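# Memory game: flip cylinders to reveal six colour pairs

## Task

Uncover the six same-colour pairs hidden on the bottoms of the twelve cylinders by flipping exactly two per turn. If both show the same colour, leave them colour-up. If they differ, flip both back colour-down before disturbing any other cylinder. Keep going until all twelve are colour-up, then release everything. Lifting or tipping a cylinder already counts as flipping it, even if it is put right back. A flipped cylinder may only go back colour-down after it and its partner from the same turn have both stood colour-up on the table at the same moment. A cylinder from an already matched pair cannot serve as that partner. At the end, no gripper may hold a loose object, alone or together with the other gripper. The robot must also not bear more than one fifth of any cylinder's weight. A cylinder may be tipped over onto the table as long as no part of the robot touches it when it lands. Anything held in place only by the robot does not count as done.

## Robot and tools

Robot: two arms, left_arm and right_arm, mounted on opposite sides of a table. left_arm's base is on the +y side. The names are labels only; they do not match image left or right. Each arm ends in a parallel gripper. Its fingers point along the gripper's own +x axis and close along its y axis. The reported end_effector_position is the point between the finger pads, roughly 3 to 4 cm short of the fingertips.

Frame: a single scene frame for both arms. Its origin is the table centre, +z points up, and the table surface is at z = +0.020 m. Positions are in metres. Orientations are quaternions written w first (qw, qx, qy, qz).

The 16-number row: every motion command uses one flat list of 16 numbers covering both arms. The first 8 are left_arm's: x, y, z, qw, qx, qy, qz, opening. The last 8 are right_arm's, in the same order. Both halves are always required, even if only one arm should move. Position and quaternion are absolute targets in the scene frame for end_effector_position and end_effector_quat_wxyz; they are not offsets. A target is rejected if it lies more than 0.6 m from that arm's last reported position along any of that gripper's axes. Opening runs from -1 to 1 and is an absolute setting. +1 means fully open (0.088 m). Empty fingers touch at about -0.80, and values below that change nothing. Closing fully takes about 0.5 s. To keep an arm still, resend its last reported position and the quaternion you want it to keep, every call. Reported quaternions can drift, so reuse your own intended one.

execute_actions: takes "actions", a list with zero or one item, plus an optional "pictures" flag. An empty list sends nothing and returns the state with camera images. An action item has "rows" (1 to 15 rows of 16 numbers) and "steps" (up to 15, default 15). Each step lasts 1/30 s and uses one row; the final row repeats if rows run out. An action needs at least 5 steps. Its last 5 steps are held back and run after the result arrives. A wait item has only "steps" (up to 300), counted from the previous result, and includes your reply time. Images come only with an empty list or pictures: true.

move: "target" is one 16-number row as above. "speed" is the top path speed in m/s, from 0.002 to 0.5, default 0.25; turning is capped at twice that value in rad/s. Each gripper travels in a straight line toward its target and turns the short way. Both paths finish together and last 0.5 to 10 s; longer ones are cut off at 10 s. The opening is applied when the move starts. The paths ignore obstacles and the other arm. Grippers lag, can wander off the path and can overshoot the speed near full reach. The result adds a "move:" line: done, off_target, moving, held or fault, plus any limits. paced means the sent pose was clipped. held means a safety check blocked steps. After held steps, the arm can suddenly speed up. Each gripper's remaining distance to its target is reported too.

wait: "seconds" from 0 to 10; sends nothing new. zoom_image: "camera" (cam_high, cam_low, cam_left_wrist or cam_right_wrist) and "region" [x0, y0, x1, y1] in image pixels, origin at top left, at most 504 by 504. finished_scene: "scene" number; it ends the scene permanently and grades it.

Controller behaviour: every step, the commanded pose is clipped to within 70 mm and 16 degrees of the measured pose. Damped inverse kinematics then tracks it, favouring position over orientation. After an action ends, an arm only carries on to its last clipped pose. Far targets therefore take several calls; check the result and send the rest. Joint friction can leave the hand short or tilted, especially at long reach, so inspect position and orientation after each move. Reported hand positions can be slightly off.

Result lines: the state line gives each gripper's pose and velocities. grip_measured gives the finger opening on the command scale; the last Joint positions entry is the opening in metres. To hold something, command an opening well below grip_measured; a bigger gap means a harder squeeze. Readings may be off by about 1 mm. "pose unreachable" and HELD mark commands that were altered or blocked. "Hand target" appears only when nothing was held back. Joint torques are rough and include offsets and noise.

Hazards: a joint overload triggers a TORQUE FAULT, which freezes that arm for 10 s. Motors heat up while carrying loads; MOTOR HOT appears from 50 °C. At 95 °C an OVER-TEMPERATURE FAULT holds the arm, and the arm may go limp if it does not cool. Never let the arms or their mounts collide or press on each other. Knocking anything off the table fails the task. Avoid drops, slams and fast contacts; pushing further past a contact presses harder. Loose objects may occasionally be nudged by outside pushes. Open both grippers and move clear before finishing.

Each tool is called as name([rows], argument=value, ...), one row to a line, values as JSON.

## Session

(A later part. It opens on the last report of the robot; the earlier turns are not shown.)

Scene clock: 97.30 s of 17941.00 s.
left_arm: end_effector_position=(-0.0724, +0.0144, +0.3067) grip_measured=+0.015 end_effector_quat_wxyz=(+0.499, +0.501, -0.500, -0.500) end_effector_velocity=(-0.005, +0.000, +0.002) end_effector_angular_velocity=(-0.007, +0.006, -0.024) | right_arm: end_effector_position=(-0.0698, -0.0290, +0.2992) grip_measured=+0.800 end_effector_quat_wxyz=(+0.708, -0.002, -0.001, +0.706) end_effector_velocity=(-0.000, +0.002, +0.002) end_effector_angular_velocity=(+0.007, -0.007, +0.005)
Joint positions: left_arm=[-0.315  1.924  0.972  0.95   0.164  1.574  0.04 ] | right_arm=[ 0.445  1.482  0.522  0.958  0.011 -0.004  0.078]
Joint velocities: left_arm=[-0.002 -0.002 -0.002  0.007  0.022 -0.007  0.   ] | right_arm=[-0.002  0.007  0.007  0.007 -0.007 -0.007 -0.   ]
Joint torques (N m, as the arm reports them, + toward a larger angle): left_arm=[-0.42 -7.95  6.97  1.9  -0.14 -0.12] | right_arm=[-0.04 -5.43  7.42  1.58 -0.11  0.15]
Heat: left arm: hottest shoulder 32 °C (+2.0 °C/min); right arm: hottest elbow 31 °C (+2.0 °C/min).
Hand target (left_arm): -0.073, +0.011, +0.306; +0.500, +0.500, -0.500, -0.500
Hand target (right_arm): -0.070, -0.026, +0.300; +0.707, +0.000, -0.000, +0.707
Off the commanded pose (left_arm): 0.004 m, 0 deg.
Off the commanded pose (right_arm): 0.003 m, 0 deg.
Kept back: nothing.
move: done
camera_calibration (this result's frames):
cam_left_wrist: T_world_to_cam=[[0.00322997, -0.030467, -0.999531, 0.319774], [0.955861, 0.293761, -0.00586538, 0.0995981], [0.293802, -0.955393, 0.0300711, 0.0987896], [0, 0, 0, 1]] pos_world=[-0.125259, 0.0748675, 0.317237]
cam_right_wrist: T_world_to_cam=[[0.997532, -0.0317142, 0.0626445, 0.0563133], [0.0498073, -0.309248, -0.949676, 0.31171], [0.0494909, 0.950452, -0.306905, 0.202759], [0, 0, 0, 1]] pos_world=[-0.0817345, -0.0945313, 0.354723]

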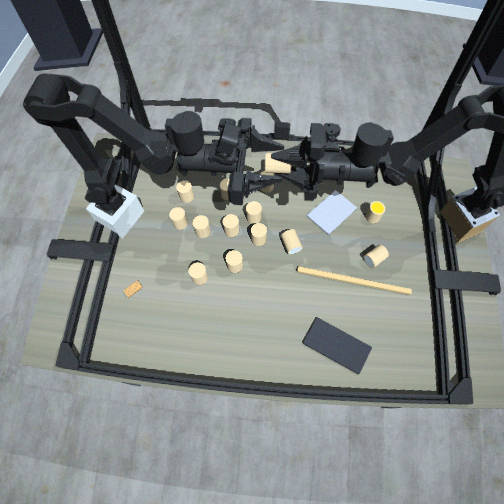

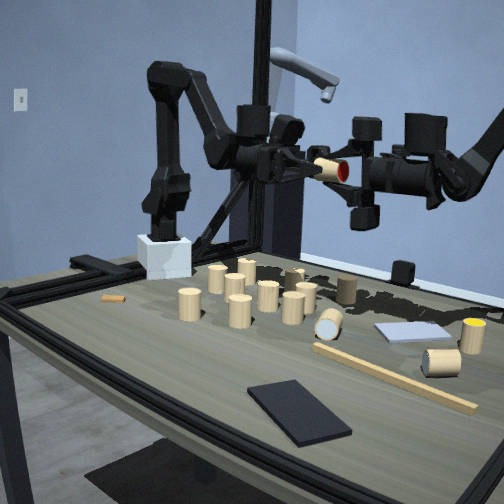

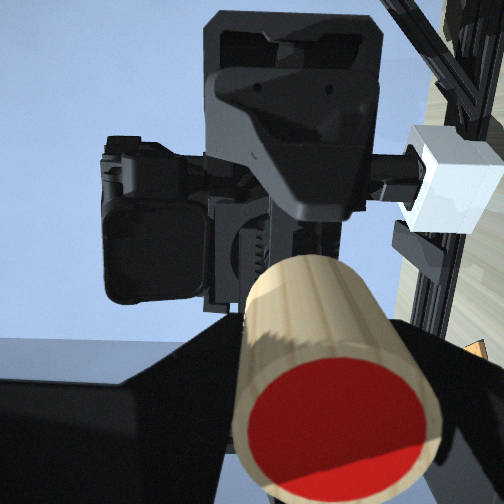

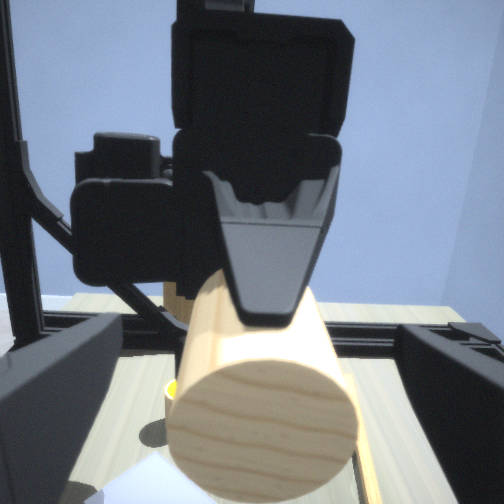

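execute_actions([
  {"rows":[[-0.073,0.011,0.306,0.5,0.5,-0.5,-0.5,-0.3,-0.07,-0.026,0.3,0.707,0,0,0.707,-0.3]],"steps":12},
])

execute_actions([
  {"rows":[[-0.073,0.011,0.306,0.5,0.5,-0.5,-0.5,0.6,-0.07,-0.026,0.3,0.707,0,0,0.707,-0.3]],"steps":6},
])

move(target=[-0.073,0.06,0.306,0.5,0.5,-0.5,-0.5,0.6,-0.07,-0.07,0.3,0.707,0,0,0.707,-0.3], speed=0.4)

move(target=[-0.13,0.265,0.135,0,0.707,0,-0.707,0.6,0.046,-0.259,0.135,0.5,-0.5,0.5,0.5,-0.3], speed=0.5)

move(target=[-0.13,0.265,0.064,0,0.707,0,-0.707,0.6,0.046,-0.259,0.067,0.5,-0.5,0.5,0.5,-0.3], speed=0.15)

execute_actions([
  {"rows":[[-0.13,0.265,0.064,0,0.707,0,-0.707,-0.3,0.046,-0.259,0.069,0.5,-0.5,0.5,0.5,0.6]],"steps":12},
])

move(target=[-0.13,0.265,0.16,0,0.707,0,-0.707,-0.3,0.046,-0.259,0.16,0.5,-0.5,0.5,0.5,0.6], speed=0.4)

move(target=[-0.073,0.011,0.306,0.5,0.5,-0.5,-0.5,-0.3,-0.07,-0.10,0.3,0.707,0,0,0.707,0.8], speed=0.5)

move(target=[-0.073,0.011,0.306,0.5,0.5,-0.5,-0.5,-0.3,-0.07,-0.026,0.3,0.707,0,0,0.707,0.8])

execute_actions([
  {"rows":[[-0.073,0.011,0.306,0.5,0.5,-0.5,-0.5,-0.3,-0.07,-0.026,0.3,0.707,0,0,0.707,-0.3]],"steps":12},
])

execute_actions([
  {"rows":[[-0.073,0.011,0.306,0.5,0.5,-0.5,-0.5,0.8,-0.07,-0.026,0.3,0.707,0,0,0.707,-0.3]],"steps":6},
])

move(target=[-0.072,0.085,0.309,0.5,0.5,-0.5,-0.5,0.8,-0.07,-0.07,0.3,0.707,0,0,0.707,-0.3], speed=0.4)

move(target=[-0.072,0.085,0.309,0.5,0.5,-0.5,-0.5,0.8,0.139,-0.244,0.135,0.5,-0.5,0.5,0.5,-0.3], speed=0.5)

move(target=[-0.072,0.085,0.309,0.5,0.5,-0.5,-0.5,0.8,0.139,-0.244,0.067,0.5,-0.5,0.5,0.5,-0.3], speed=0.15)

execute_actions([
  {"rows":[[-0.072,0.085,0.309,0.5,0.5,-0.5,-0.5,0.8,0.139,-0.244,0.069,0.5,-0.5,0.5,0.5,0.6]],"steps":6},
])

move(target=[-0.072,0.085,0.309,0.5,0.5,-0.5,-0.5,0.8,0.139,-0.244,0.14,0.5,-0.5,0.5,0.5,0.6], speed=0.4)

move(target=[-0.072,0.085,0.309,0.5,0.5,-0.5,-0.5,0.8,-0.067,-0.261,0.135,0.5,-0.5,0.5,0.5,0.6], speed=0.5)

Scene clock: 98.60 s of 17941.00 s.
left_arm: end_effector_position=(-0.0721, +0.0144, +0.3065) grip_measured=+0.015 end_effector_quat_wxyz=(+0.499, +0.502, -0.499, -0.500) end_effector_velocity=(-0.002, +0.000, +0.003) end_effector_angular_velocity=(-0.017, +0.019, -0.019) | right_arm: end_effector_position=(-0.0704, -0.0285, +0.2996) grip_measured=+0.016 end_effector_quat_wxyz=(+0.707, -0.002, -0.001, +0.707) end_effector_velocity=(+0.002, -0.001, -0.002) end_effector_angular_velocity=(-0.007, +0.007, -0.020)
Joint positions: left_arm=[-0.315  1.925  0.972  0.95   0.162  1.574  0.04 ] | right_arm=[ 0.446  1.484  0.525  0.958  0.008 -0.004  0.04 ]
Joint velocities: left_arm=[ 0.002  0.002 -0.002  0.022  0.022 -0.022 -0.   ] | right_arm=[ 0.002 -0.002 -0.002 -0.007  0.022  0.007  0.035]
Joint torques (N m, as the arm reports them, + toward a larger angle): left_arm=[-0.29 -8.16  6.73  1.91  0.03 -0.12] | right_arm=[-0.17 -5.38  7.41  1.5  -0.07  0.14]
Heat: left arm: hottest shoulder 32 °C (+2.0 °C/min); right arm: hottest wrist pitch 32 °C (+3.0 °C/min).
Steps of this call (steps 1 to 32: nothing new was sent; steps 33 to 39: the first 7 steps of this action). Readings (end_effector_position):
33: left_arm (-0.0724, +0.0144, +0.3065) | right_arm (-0.0698, -0.0287, +0.2994)
34: left_arm (-0.0724, +0.0144, +0.3065) | right_arm (-0.0698, -0.0286, +0.2993)
36: left_arm (-0.0724, +0.0144, +0.3065) | right_arm (-0.0698, -0.0286, +0.2994)
39: the state above

Scene clock: 98.80 s of 17941.00 s.
left_arm: end_effector_position=(-0.0721, +0.0144, +0.3066) grip_measured=+0.015 end_effector_quat_wxyz=(+0.499, +0.502, -0.499, -0.499) end_effector_velocity=(-0.002, +0.000, -0.007) end_effector_angular_velocity=(+0.026, +0.012, -0.010) | right_arm: end_effector_position=(-0.0704, -0.0285, +0.2996) grip_measured=+0.021 end_effector_quat_wxyz=(+0.707, -0.002, -0.001, +0.707) end_effector_velocity=(+0.002, -0.001, -0.002) end_effector_angular_velocity=(-0.007, -0.007, -0.010)
Joint positions: left_arm=[-0.315  1.925  0.972  0.95   0.162  1.574  0.04 ] | right_arm=[ 0.446  1.484  0.525  0.958  0.008 -0.004  0.04 ]
Joint velocities: left_arm=[-0.002  0.002 -0.002 -0.022  0.007 -0.007 -0.   ] | right_arm=[-0.002 -0.002 -0.002 -0.007  0.007 -0.007  0.   ]
Joint torques (N m, as the arm reports them, + toward a larger angle): left_arm=[-0.27 -8.37  6.88  1.91  0.07 -0.1 ] | right_arm=[-0.11 -5.38  7.42  1.49 -0.05  0.14]
Heat: left arm: hottest shoulder 32 °C (+2.0 °C/min); right arm: hottest wrist pitch 32 °C (+3.0 °C/min).
Off your previous action's commanded pose (left_arm): 0.004 m, 0 deg at its last step (step 5 of this call).
Off your previous action's commanded pose (right_arm): 0.003 m, 0 deg at its last step (step 5 of this call).
Steps of this call (steps 1 to 5: the last 5 steps of your previous action; step 6: the first step of this action). Readings (end_effector_position):
6: the state above

Scene clock: 100.40 s of 17941.00 s.
left_arm: end_effector_position=(-0.0733, +0.0563, +0.3056) grip_measured=+0.600 end_effector_quat_wxyz=(+0.499, +0.501, -0.501, -0.499) end_effector_velocity=(-0.001, +0.003, -0.001) end_effector_angular_velocity=(+0.007, -0.006, +0.005) | right_arm: end_effector_position=(-0.0700, -0.0673, +0.3013) grip_measured=+0.022 end_effector_quat_wxyz=(+0.707, -0.001, -0.002, +0.707) end_effector_velocity=(-0.002, -0.002, -0.000) end_effector_angular_velocity=(-0.002, -0.007, +0.020)
Joint positions: left_arm=[-0.297  1.8    0.789  1.011  0.182  1.574  0.068] | right_arm=[ 0.446  1.305  0.393  0.914  0.008 -0.004  0.04 ]
Joint velocities: left_arm=[-0.002 -0.012 -0.012 -0.007 -0.007  0.007 -0.   ] | right_arm=[-0.002 -0.012 -0.007 -0.007 -0.022 -0.007  0.   ]
Joint torques (N m, as the arm reports them, + toward a larger angle): left_arm=[  0.14 -10.07   3.88   1.74   0.16  -0.19] | right_arm=[ 0.04 -6.35  5.15  1.28  0.    0.13]
Heat: left arm: hottest shoulder 33 °C (+3.0 °C/min); right arm: hottest wrist pitch 32 °C (+2.0 °C/min).
Hand target (left_arm): -0.073, +0.060, +0.306; +0.500, +0.500, -0.500, -0.500
Hand target (right_arm): -0.070, -0.070, +0.300; +0.707, -0.000, +0.000, +0.707
Off your previous action's commanded pose (left_arm): 0.004 m, 0 deg at its last step (step 5 of this call).
Off your previous action's commanded pose (right_arm): 0.003 m, 0 deg at its last step (step 5 of this call).
Off the commanded pose (left_arm): 0.004 m, 0 deg.
Off the commanded pose (right_arm): 0.003 m, 0 deg.
Kept back: nothing.
move: done
camera_calibration (this result's frames):
cam_left_wrist: T_world_to_cam=[[0.00321311, -0.0327256, -0.999459, 0.320059], [0.955861, 0.293747, -0.00654533, 0.0882925], [0.293803, -0.955323, 0.032225, 0.138425], [0, 0, 0, 1]] pos_world=[-0.126093, 0.116779, 0.316003]
cam_right_wrist: T_world_to_cam=[[0.997651, -0.0289552, 0.0620838, 0.0555316], [0.0503424, -0.304745, -0.951103, 0.302651], [0.0464591, 0.951994, -0.302571, 0.238409], [0, 0, 0, 1]] pos_world=[-0.0817135, -0.133124, 0.35654]

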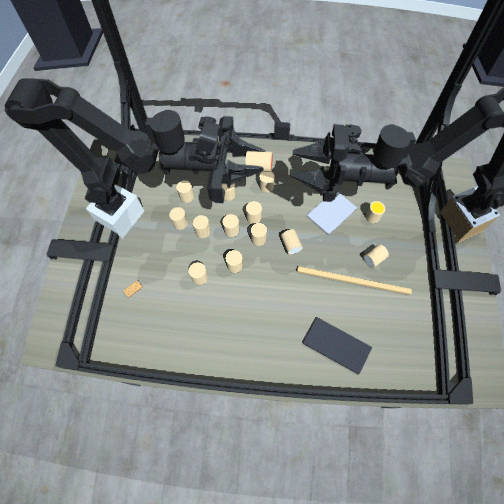

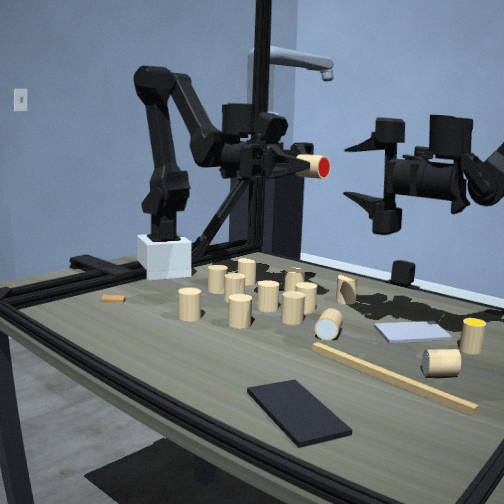

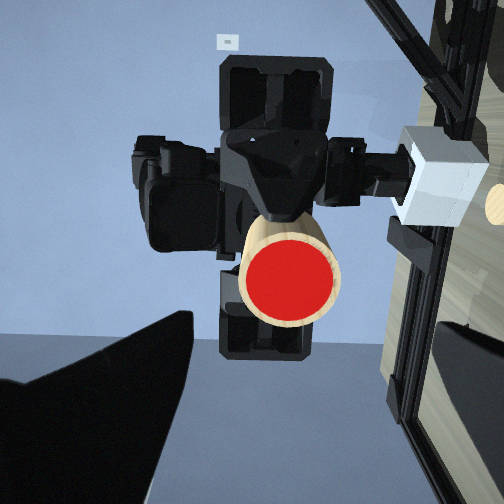

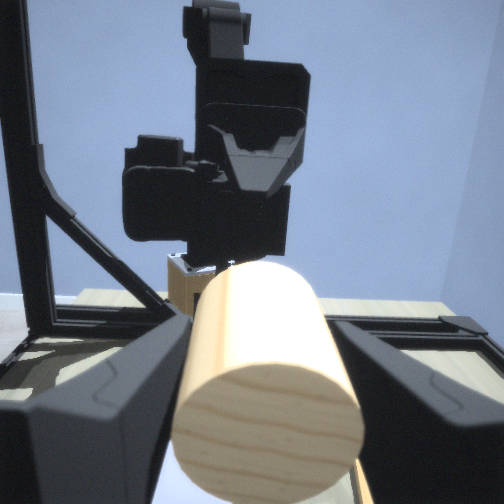

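Scene clock: 102.57 s of 17941.00 s.
left_arm: end_effector_position=(-0.1297, +0.2648, +0.1340) grip_measured=+0.600 end_effector_quat_wxyz=(+0.005, +0.703, +0.001, -0.711) end_effector_velocity=(-0.003, +0.006, -0.002) end_effector_angular_velocity=(+0.032, +0.008, -0.000) | right_arm: end_effector_position=(+0.0428, -0.2611, +0.1362) grip_measured=+0.022 end_effector_quat_wxyz=(+0.496, -0.497, +0.500, +0.506) end_effector_velocity=(-0.001, -0.005, -0.002) end_effector_angular_velocity=(-0.030, +0.011, +0.005)
Joint positions: left_arm=[-0.461  1.686  0.884 -0.762  0.01   1.58   0.068] | right_arm=[-0.145  1.412  0.724 -0.886 -0.014 -0.588  0.04 ]
Joint velocities: left_arm=[-0.007  0.007 -0.002 -0.022  0.007 -0.007 -0.   ] | right_arm=[-0.002  0.012  0.002 -0.022  0.007 -0.007 -0.001]
Joint torques (N m, as the arm reports them, + toward a larger angle): left_arm=[-0.11 -4.95  5.55  0.15 -0.06 -0.1 ] | right_arm=[-0.29 -4.21  6.64 -0.09 -0.01 -0.22]
Heat: left arm: hottest shoulder 33 °C (+3.0 °C/min); right arm: hottest elbow 32 °C (+2.0 °C/min).
Hand target (left_arm): -0.130, +0.263, +0.133; +0.003, +0.705, +0.003, -0.710
Hand target (right_arm): +0.045, -0.260, +0.137; +0.495, -0.499, +0.500, +0.506
Off the commanded pose (left_arm): 0.001 m, 1 deg.
Off the commanded pose (right_arm): 0.004 m, 1 deg.
Kept back: nothing.
move: done
camera_calibration (this result's frames):
cam_left_wrist: T_world_to_cam=[[-0.00845685, 0.999181, -0.039558, -0.247842], [0.958662, 0.0193532, 0.283889, 0.113923], [0.284422, -0.0355219, -0.958041, 0.247615], [0, 0, 0, 1]] pos_world=[-0.181737, 0.25423, 0.19508]
cam_right_wrist: T_world_to_cam=[[0.997709, 0.0655234, 0.0168173, -0.0215952], [0.0574235, -0.951747, 0.301463, -0.258923], [0.0357587, -0.299807, -0.95333, 0.129893], [0, 0, 0, 1]] pos_world=[0.0317691, -0.206071, 0.20225]

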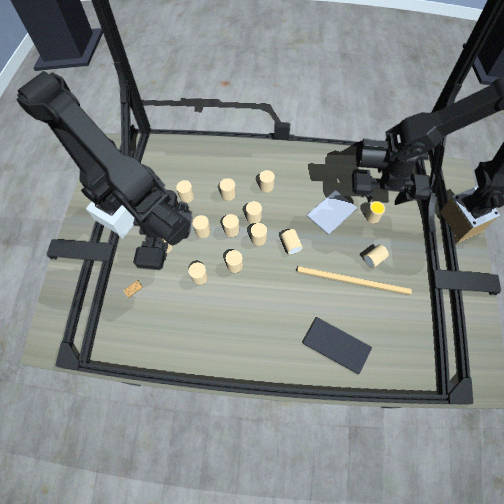

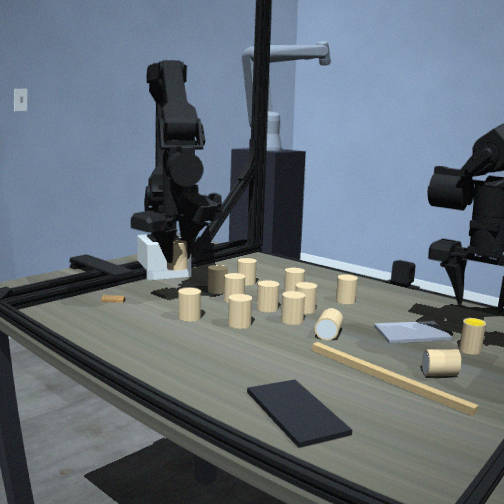

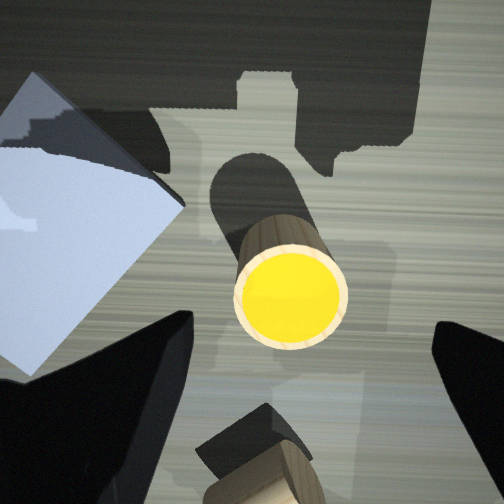

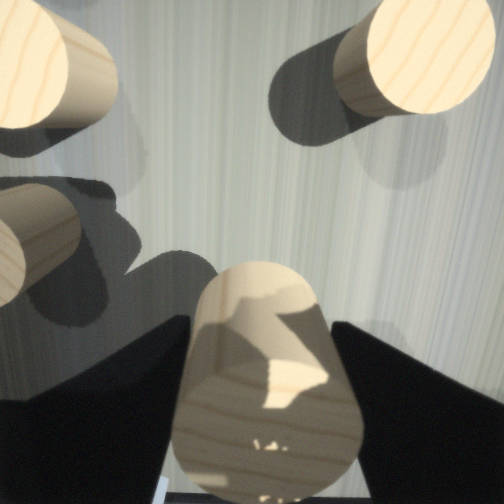

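Scene clock: 103.57 s of 17941.00 s.
left_arm: end_effector_position=(-0.1296, +0.2603, +0.0685) grip_measured=+0.600 end_effector_quat_wxyz=(+0.008, +0.706, -0.005, -0.708) end_effector_velocity=(+0.003, +0.005, -0.004) end_effector_angular_velocity=(+0.022, -0.022, +0.005) | right_arm: end_effector_position=(+0.0474, -0.2573, +0.0710) grip_measured=+0.022 end_effector_quat_wxyz=(+0.503, -0.499, +0.496, +0.502) end_effector_velocity=(+0.003, -0.001, +0.000) end_effector_angular_velocity=(+0.002, -0.010, -0.000)
Joint positions: left_arm=[-0.466  1.877  0.786 -0.462  0.003  1.58   0.068] | right_arm=[-0.145  1.605  0.584 -0.538 -0.003 -0.583  0.04 ]
Joint velocities: left_arm=[-0.002  0.012 -0.002 -0.007 -0.022 -0.007  0.   ] | right_arm=[-0.007 -0.002 -0.002  0.007  0.007 -0.007  0.   ]
Joint torques (N m, as the arm reports them, + toward a larger angle): left_arm=[-0.31 -5.48  3.    0.46 -0.09 -0.01] | right_arm=[ 0.28 -4.43  3.19  0.5   0.    0.21]
Heat: left arm: hottest shoulder 33 °C (+3.0 °C/min); right arm: hottest wrist pitch 32 °C (+2.0 °C/min).
Hand target (left_arm): -0.130, +0.265, +0.064; -0.000, +0.707, +0.000, -0.707
Hand target (right_arm): +0.046, -0.260, +0.067; +0.500, -0.500, +0.500, +0.500
Off the commanded pose (left_arm): 0.007 m, 1 deg.
Off the commanded pose (right_arm): 0.005 m, 1 deg.
Kept back: nothing.
move: done
camera_calibration (this result's frames):
cam_left_wrist: T_world_to_cam=[[-0.00401564, 0.998695, -0.0509206, -0.244394], [0.956606, 0.0186728, 0.290786, 0.132015], [0.291358, -0.0475433, -0.955432, 0.188506], [0, 0, 0, 1]] pos_world=[-0.18219, 0.250572, 0.129272]
cam_right_wrist: T_world_to_cam=[[0.997575, 0.0603799, 0.0346255, -0.0279057], [0.0474241, -0.953749, 0.29684, -0.235598], [0.0509472, -0.294478, -0.954299, 0.0694865], [0, 0, 0, 1]] pos_world=[0.0354709, -0.202554, 0.137212]

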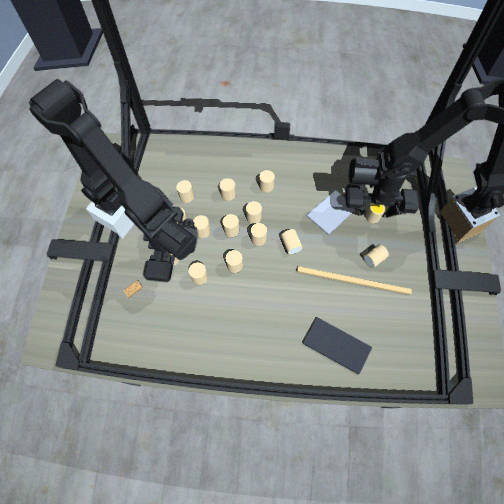

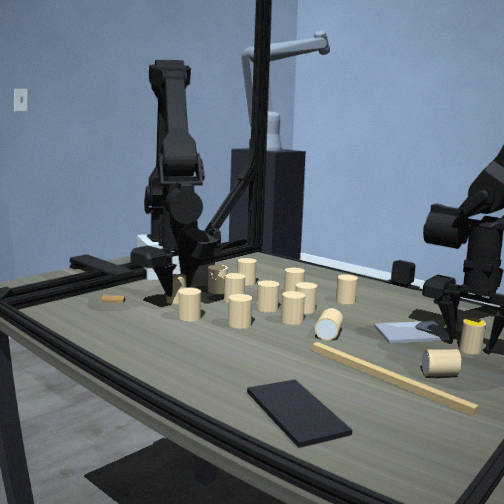

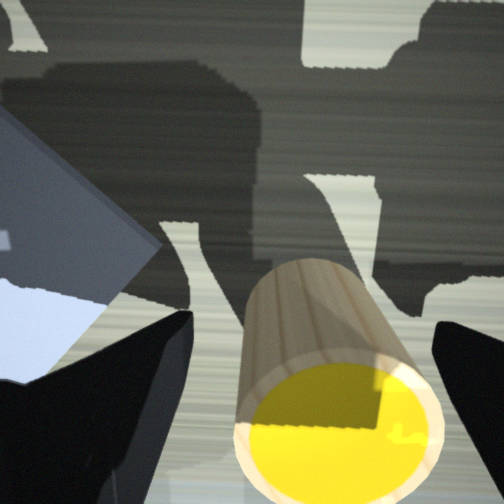

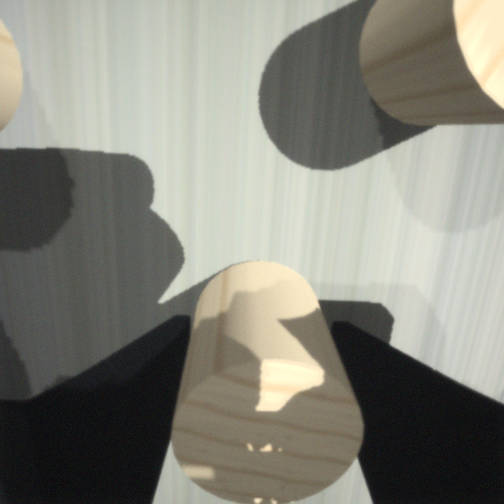

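Scene clock: 103.80 s of 17941.00 s.
left_arm: end_effector_position=(-0.1296, +0.2602, +0.0684) grip_measured=+0.016 end_effector_quat_wxyz=(+0.008, +0.706, -0.005, -0.708) end_effector_velocity=(+0.000, +0.007, -0.001) end_effector_angular_velocity=(+0.027, -0.007, +0.005) | right_arm: end_effector_position=(+0.0474, -0.2573, +0.0710) grip_measured=+0.494 end_effector_quat_wxyz=(+0.503, -0.499, +0.496, +0.502) end_effector_velocity=(-0.004, -0.003, -0.001) end_effector_angular_velocity=(-0.006, +0.013, -0.005)
Joint positions: left_arm=[-0.466  1.877  0.786 -0.462  0.003  1.58   0.04 ] | right_arm=[-0.145  1.605  0.584 -0.538 -0.003 -0.583  0.063]
Joint velocities: left_arm=[-0.002 -0.002 -0.007 -0.022 -0.007 -0.007 -0.   ] | right_arm=[ 0.002 -0.002 -0.007 -0.007 -0.007  0.007  0.062]
Joint torques (N m, as the arm reports them, + toward a larger angle): left_arm=[-0.24 -5.65  2.64  0.47 -0.09  0.01] | right_arm=[ 0.28 -4.73  3.92  0.12  0.    0.17]
Heat: left arm: hottest shoulder 33 °C (+3.0 °C/min); right arm: hottest wrist pitch 32 °C (+2.0 °C/min).
Steps of this call (steps 1 to 7: the first 7 steps of this action). Readings (end_effector_position):
1: left_arm (-0.1296, +0.2602, +0.0684) | right_arm (+0.0475, -0.2572, +0.0710)
2: left_arm (-0.1296, +0.2602, +0.0684) | right_arm (+0.0475, -0.2572, +0.0710)
4: left_arm (-0.1296, +0.2602, +0.0684) | right_arm (+0.0474, -0.2573, +0.0710)
7: the state above

Scene clock: 105.27 s of 17941.00 s.
left_arm: end_effector_position=(-0.1297, +0.2688, +0.1550) grip_measured=+0.016 end_effector_quat_wxyz=(-0.005, +0.706, +0.008, -0.708) end_effector_velocity=(-0.003, +0.001, +0.005) end_effector_angular_velocity=(+0.002, +0.007, +0.000) | right_arm: end_effector_position=(+0.0455, -0.2601, +0.1558) grip_measured=+0.600 end_effector_quat_wxyz=(+0.495, -0.501, +0.504, +0.501) end_effector_velocity=(-0.002, +0.000, +0.004) end_effector_angular_velocity=(+0.002, +0.007, -0.005)
Joint positions: left_arm=[-0.466  1.648  0.937 -0.877  0.003  1.58   0.04 ] | right_arm=[-0.144  1.395  0.795 -0.983 -0.003 -0.583  0.068]
Joint velocities: left_arm=[-0.007 -0.012  0.007 -0.022  0.007 -0.007 -0.   ] | right_arm=[ 0.002 -0.007  0.012 -0.022 -0.007  0.007 -0.   ]
Joint torques (N m, as the arm reports them, + toward a larger angle): left_arm=[-0.12 -8.06  5.75  0.14 -0.08  0.07] | right_arm=[ 0.29 -6.15  6.74 -0.11 -0.02  0.17]
Heat: left arm: hottest shoulder 33 °C (+3.0 °C/min); right arm: hottest elbow 31 °C (+1.0 °C/min).
Hand target (left_arm): -0.130, +0.265, +0.160; +0.000, +0.707, +0.000, -0.707
Hand target (right_arm): +0.046, -0.258, +0.160; +0.500, -0.500, +0.500, +0.500
Off your previous action's commanded pose (left_arm): 0.007 m, 1 deg at its last step (step 5 of this call).
Off your previous action's commanded pose (right_arm): 0.003 m, 1 deg at its last step (step 5 of this call).
Off the commanded pose (left_arm): 0.006 m, 1 deg.
Off the commanded pose (right_arm): 0.004 m, 1 deg.
Kept back: nothing.
move: done
camera_calibration (this result's frames):
cam_left_wrist: T_world_to_cam=[[-0.00403188, 0.999878, -0.0150851, -0.254409], [0.956749, 0.00824521, 0.290798, 0.109631], [0.290887, -0.0132601, -0.956665, 0.262518], [0, 0, 0, 1]] pos_world=[-0.182278, 0.256955, 0.215424]
cam_right_wrist: T_world_to_cam=[[0.997913, 0.0613118, 0.0202467, -0.0262308], [0.0518224, -0.94758, 0.315288, -0.264865], [0.0385162, -0.313581, -0.94878, 0.144369], [0, 0, 0, 1]] pos_world=[0.0343415, -0.204102, 0.221014]

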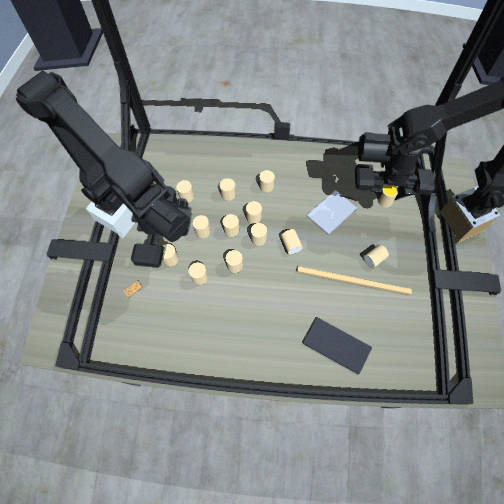

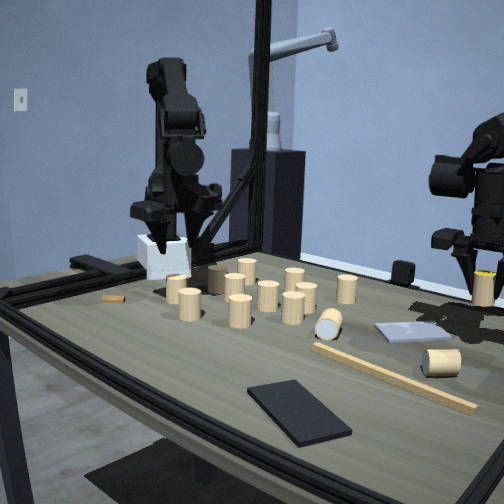

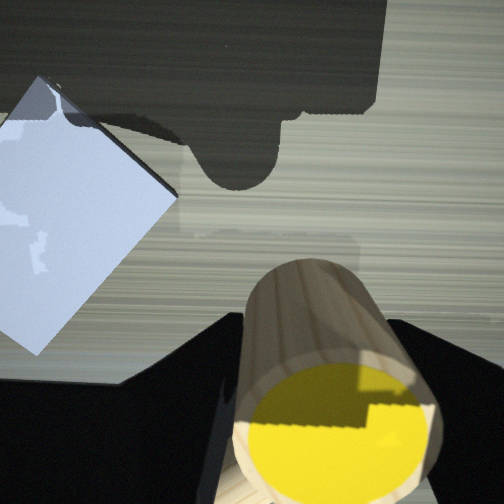

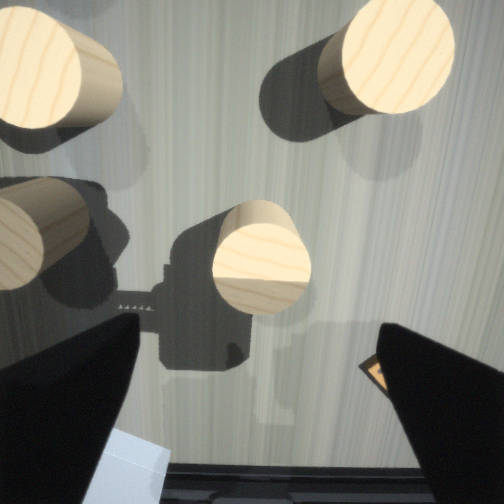

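Scene clock: 107.60 s of 17941.00 s.
left_arm: end_effector_position=(-0.0744, +0.0162, +0.3083) grip_measured=+0.014 end_effector_quat_wxyz=(+0.495, +0.501, -0.504, -0.500) end_effector_velocity=(-0.000, -0.000, -0.003) end_effector_angular_velocity=(+0.002, +0.008, +0.005) | right_arm: end_effector_position=(-0.0684, -0.0980, +0.3047) grip_measured=+0.800 end_effector_quat_wxyz=(+0.711, -0.001, -0.011, +0.703) end_effector_velocity=(+0.002, +0.000, -0.002) end_effector_angular_velocity=(+0.002, -0.007, -0.010)
Joint positions: left_arm=[-0.316  1.914  0.966  0.944  0.171  1.581  0.04 ] | right_arm=[ 0.448  1.131  0.302  0.842  0.022 -0.017  0.078]
Joint velocities: left_arm=[-0.002  0.007 -0.002  0.007 -0.007 -0.007  0.   ] | right_arm=[-0.002  0.012 -0.007  0.022  0.007 -0.007 -0.   ]
Joint torques (N m, as the arm reports them, + toward a larger angle): left_arm=[ 0.37 -8.17  6.72  1.93  0.16 -0.1 ] | right_arm=[ 0.28 -3.26  5.15  1.56  0.04  0.17]
Heat: left arm: hottest shoulder 33 °C (+2.0 °C/min); right arm: hottest elbow 31 °C (+1.0 °C/min).
Hand target (left_arm): -0.073, +0.013, +0.308; +0.496, +0.500, -0.504, -0.500
Hand target (right_arm): -0.069, -0.099, +0.299; +0.711, -0.004, -0.004, +0.703
Off the commanded pose (left_arm): 0.006 m, 1 deg.
Off the commanded pose (right_arm): 0.005 m, 1 deg.
Kept back: nothing.
move: done
camera_calibration (this result's frames):
cam_left_wrist: T_world_to_cam=[[0.0100741, -0.0298047, -0.999505, 0.321962], [0.958316, 0.285708, 0.00113928, 0.0991426], [0.285533, -0.957853, 0.0314406, 0.0999617], [0, 0, 0, 1]] pos_world=[-0.126796, 0.0770187, 0.318547]
cam_right_wrist: T_world_to_cam=[[0.996376, -0.0412171, 0.0744079, 0.0478066], [0.0590222, -0.294899, -0.953704, 0.298865], [0.0612517, 0.954639, -0.291397, 0.266454], [0, 0, 0, 1]] pos_world=[-0.0815938, -0.164262, 0.359116]

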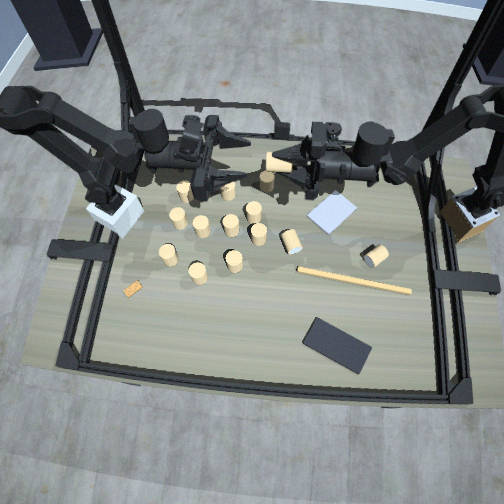

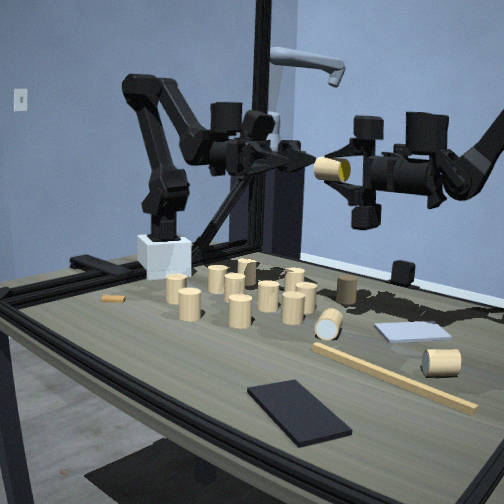

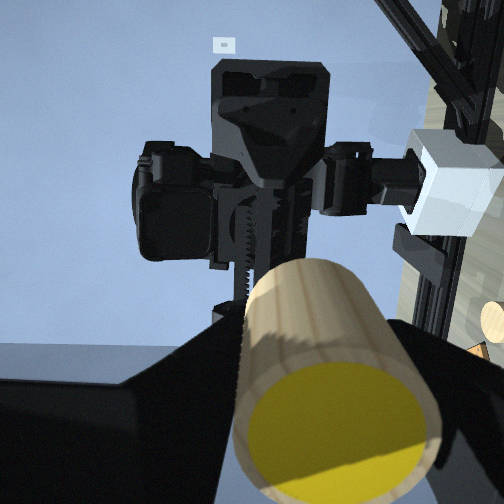

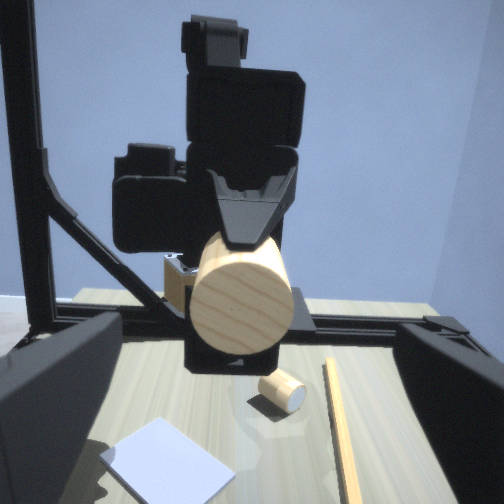

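Scene clock: 108.57 s of 17941.00 s.
left_arm: end_effector_position=(-0.0731, +0.0144, +0.3069) grip_measured=+0.015 end_effector_quat_wxyz=(+0.498, +0.501, -0.501, -0.500) end_effector_velocity=(-0.000, -0.000, +0.001) end_effector_angular_velocity=(+0.002, +0.008, +0.005) | right_arm: end_effector_position=(-0.0708, -0.0290, +0.2992) grip_measured=+0.800 end_effector_quat_wxyz=(+0.707, -0.003, -0.001, +0.707) end_effector_velocity=(-0.000, +0.002, -0.003) end_effector_angular_velocity=(-0.012, -0.007, +0.005)
Joint positions: left_arm=[-0.316  1.924  0.972  0.95   0.164  1.574  0.04 ] | right_arm=[ 0.448  1.482  0.522  0.958  0.011 -0.005  0.078]
Joint velocities: left_arm=[-0.002 -0.002  0.002 -0.007 -0.007 -0.007  0.   ] | right_arm=[-0.002  0.012  0.007 -0.007 -0.007 -0.007 -0.   ]
Joint torques (N m, as the arm reports them, + toward a larger angle): left_arm=[-0.11 -7.99  6.75  1.93 -0.1  -0.11] | right_arm=[-0.31 -5.42  7.44  1.56 -0.13  0.2 ]
Heat: left arm: hottest shoulder 33 °C (+2.0 °C/min); right arm: hottest elbow 32 °C (+2.0 °C/min).
Hand target (left_arm): -0.073, +0.011, +0.306; +0.500, +0.500, -0.500, -0.500
Hand target (right_arm): -0.070, -0.026, +0.300; +0.707, +0.000, -0.000, +0.707
Off the commanded pose (left_arm): 0.004 m, 0 deg.
Off the commanded pose (right_arm): 0.003 m, 0 deg.
Kept back: nothing.
move: done
camera_calibration (this result's frames):
cam_left_wrist: T_world_to_cam=[[0.00324426, -0.0308484, -0.999519, 0.319968], [0.956308, 0.2923, -0.00591731, 0.100304], [0.292342, -0.955829, 0.0304488, 0.0987232], [0, 0, 0, 1]] pos_world=[-0.12582, 0.0749142, 0.317402]
cam_right_wrist: T_world_to_cam=[[0.99753, -0.0294527, 0.0637714, 0.0570566], [0.0515993, -0.308771, -0.949736, 0.311996], [0.047663, 0.95068, -0.306488, 0.202594], [0, 0, 0, 1]] pos_world=[-0.0826706, -0.0945861, 0.354768]

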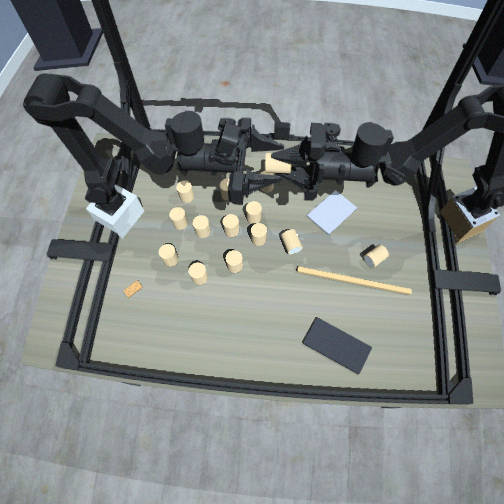

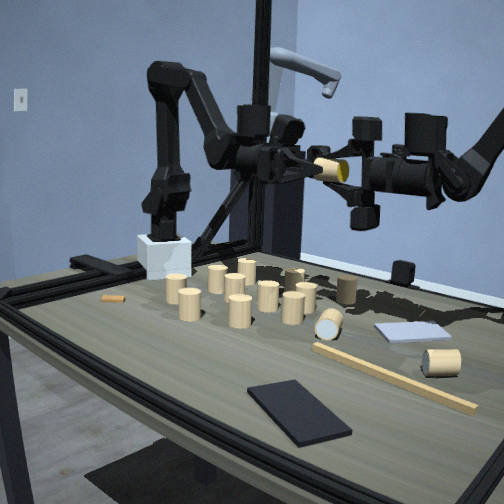

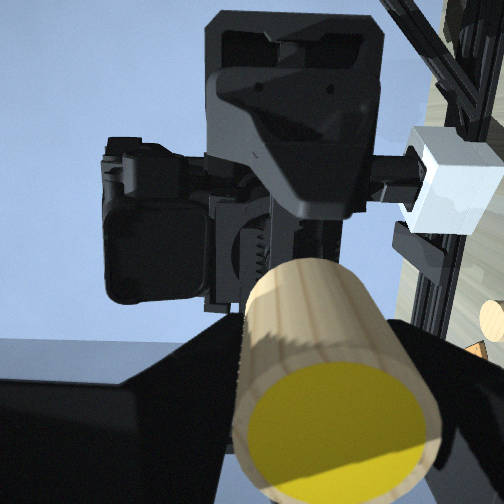

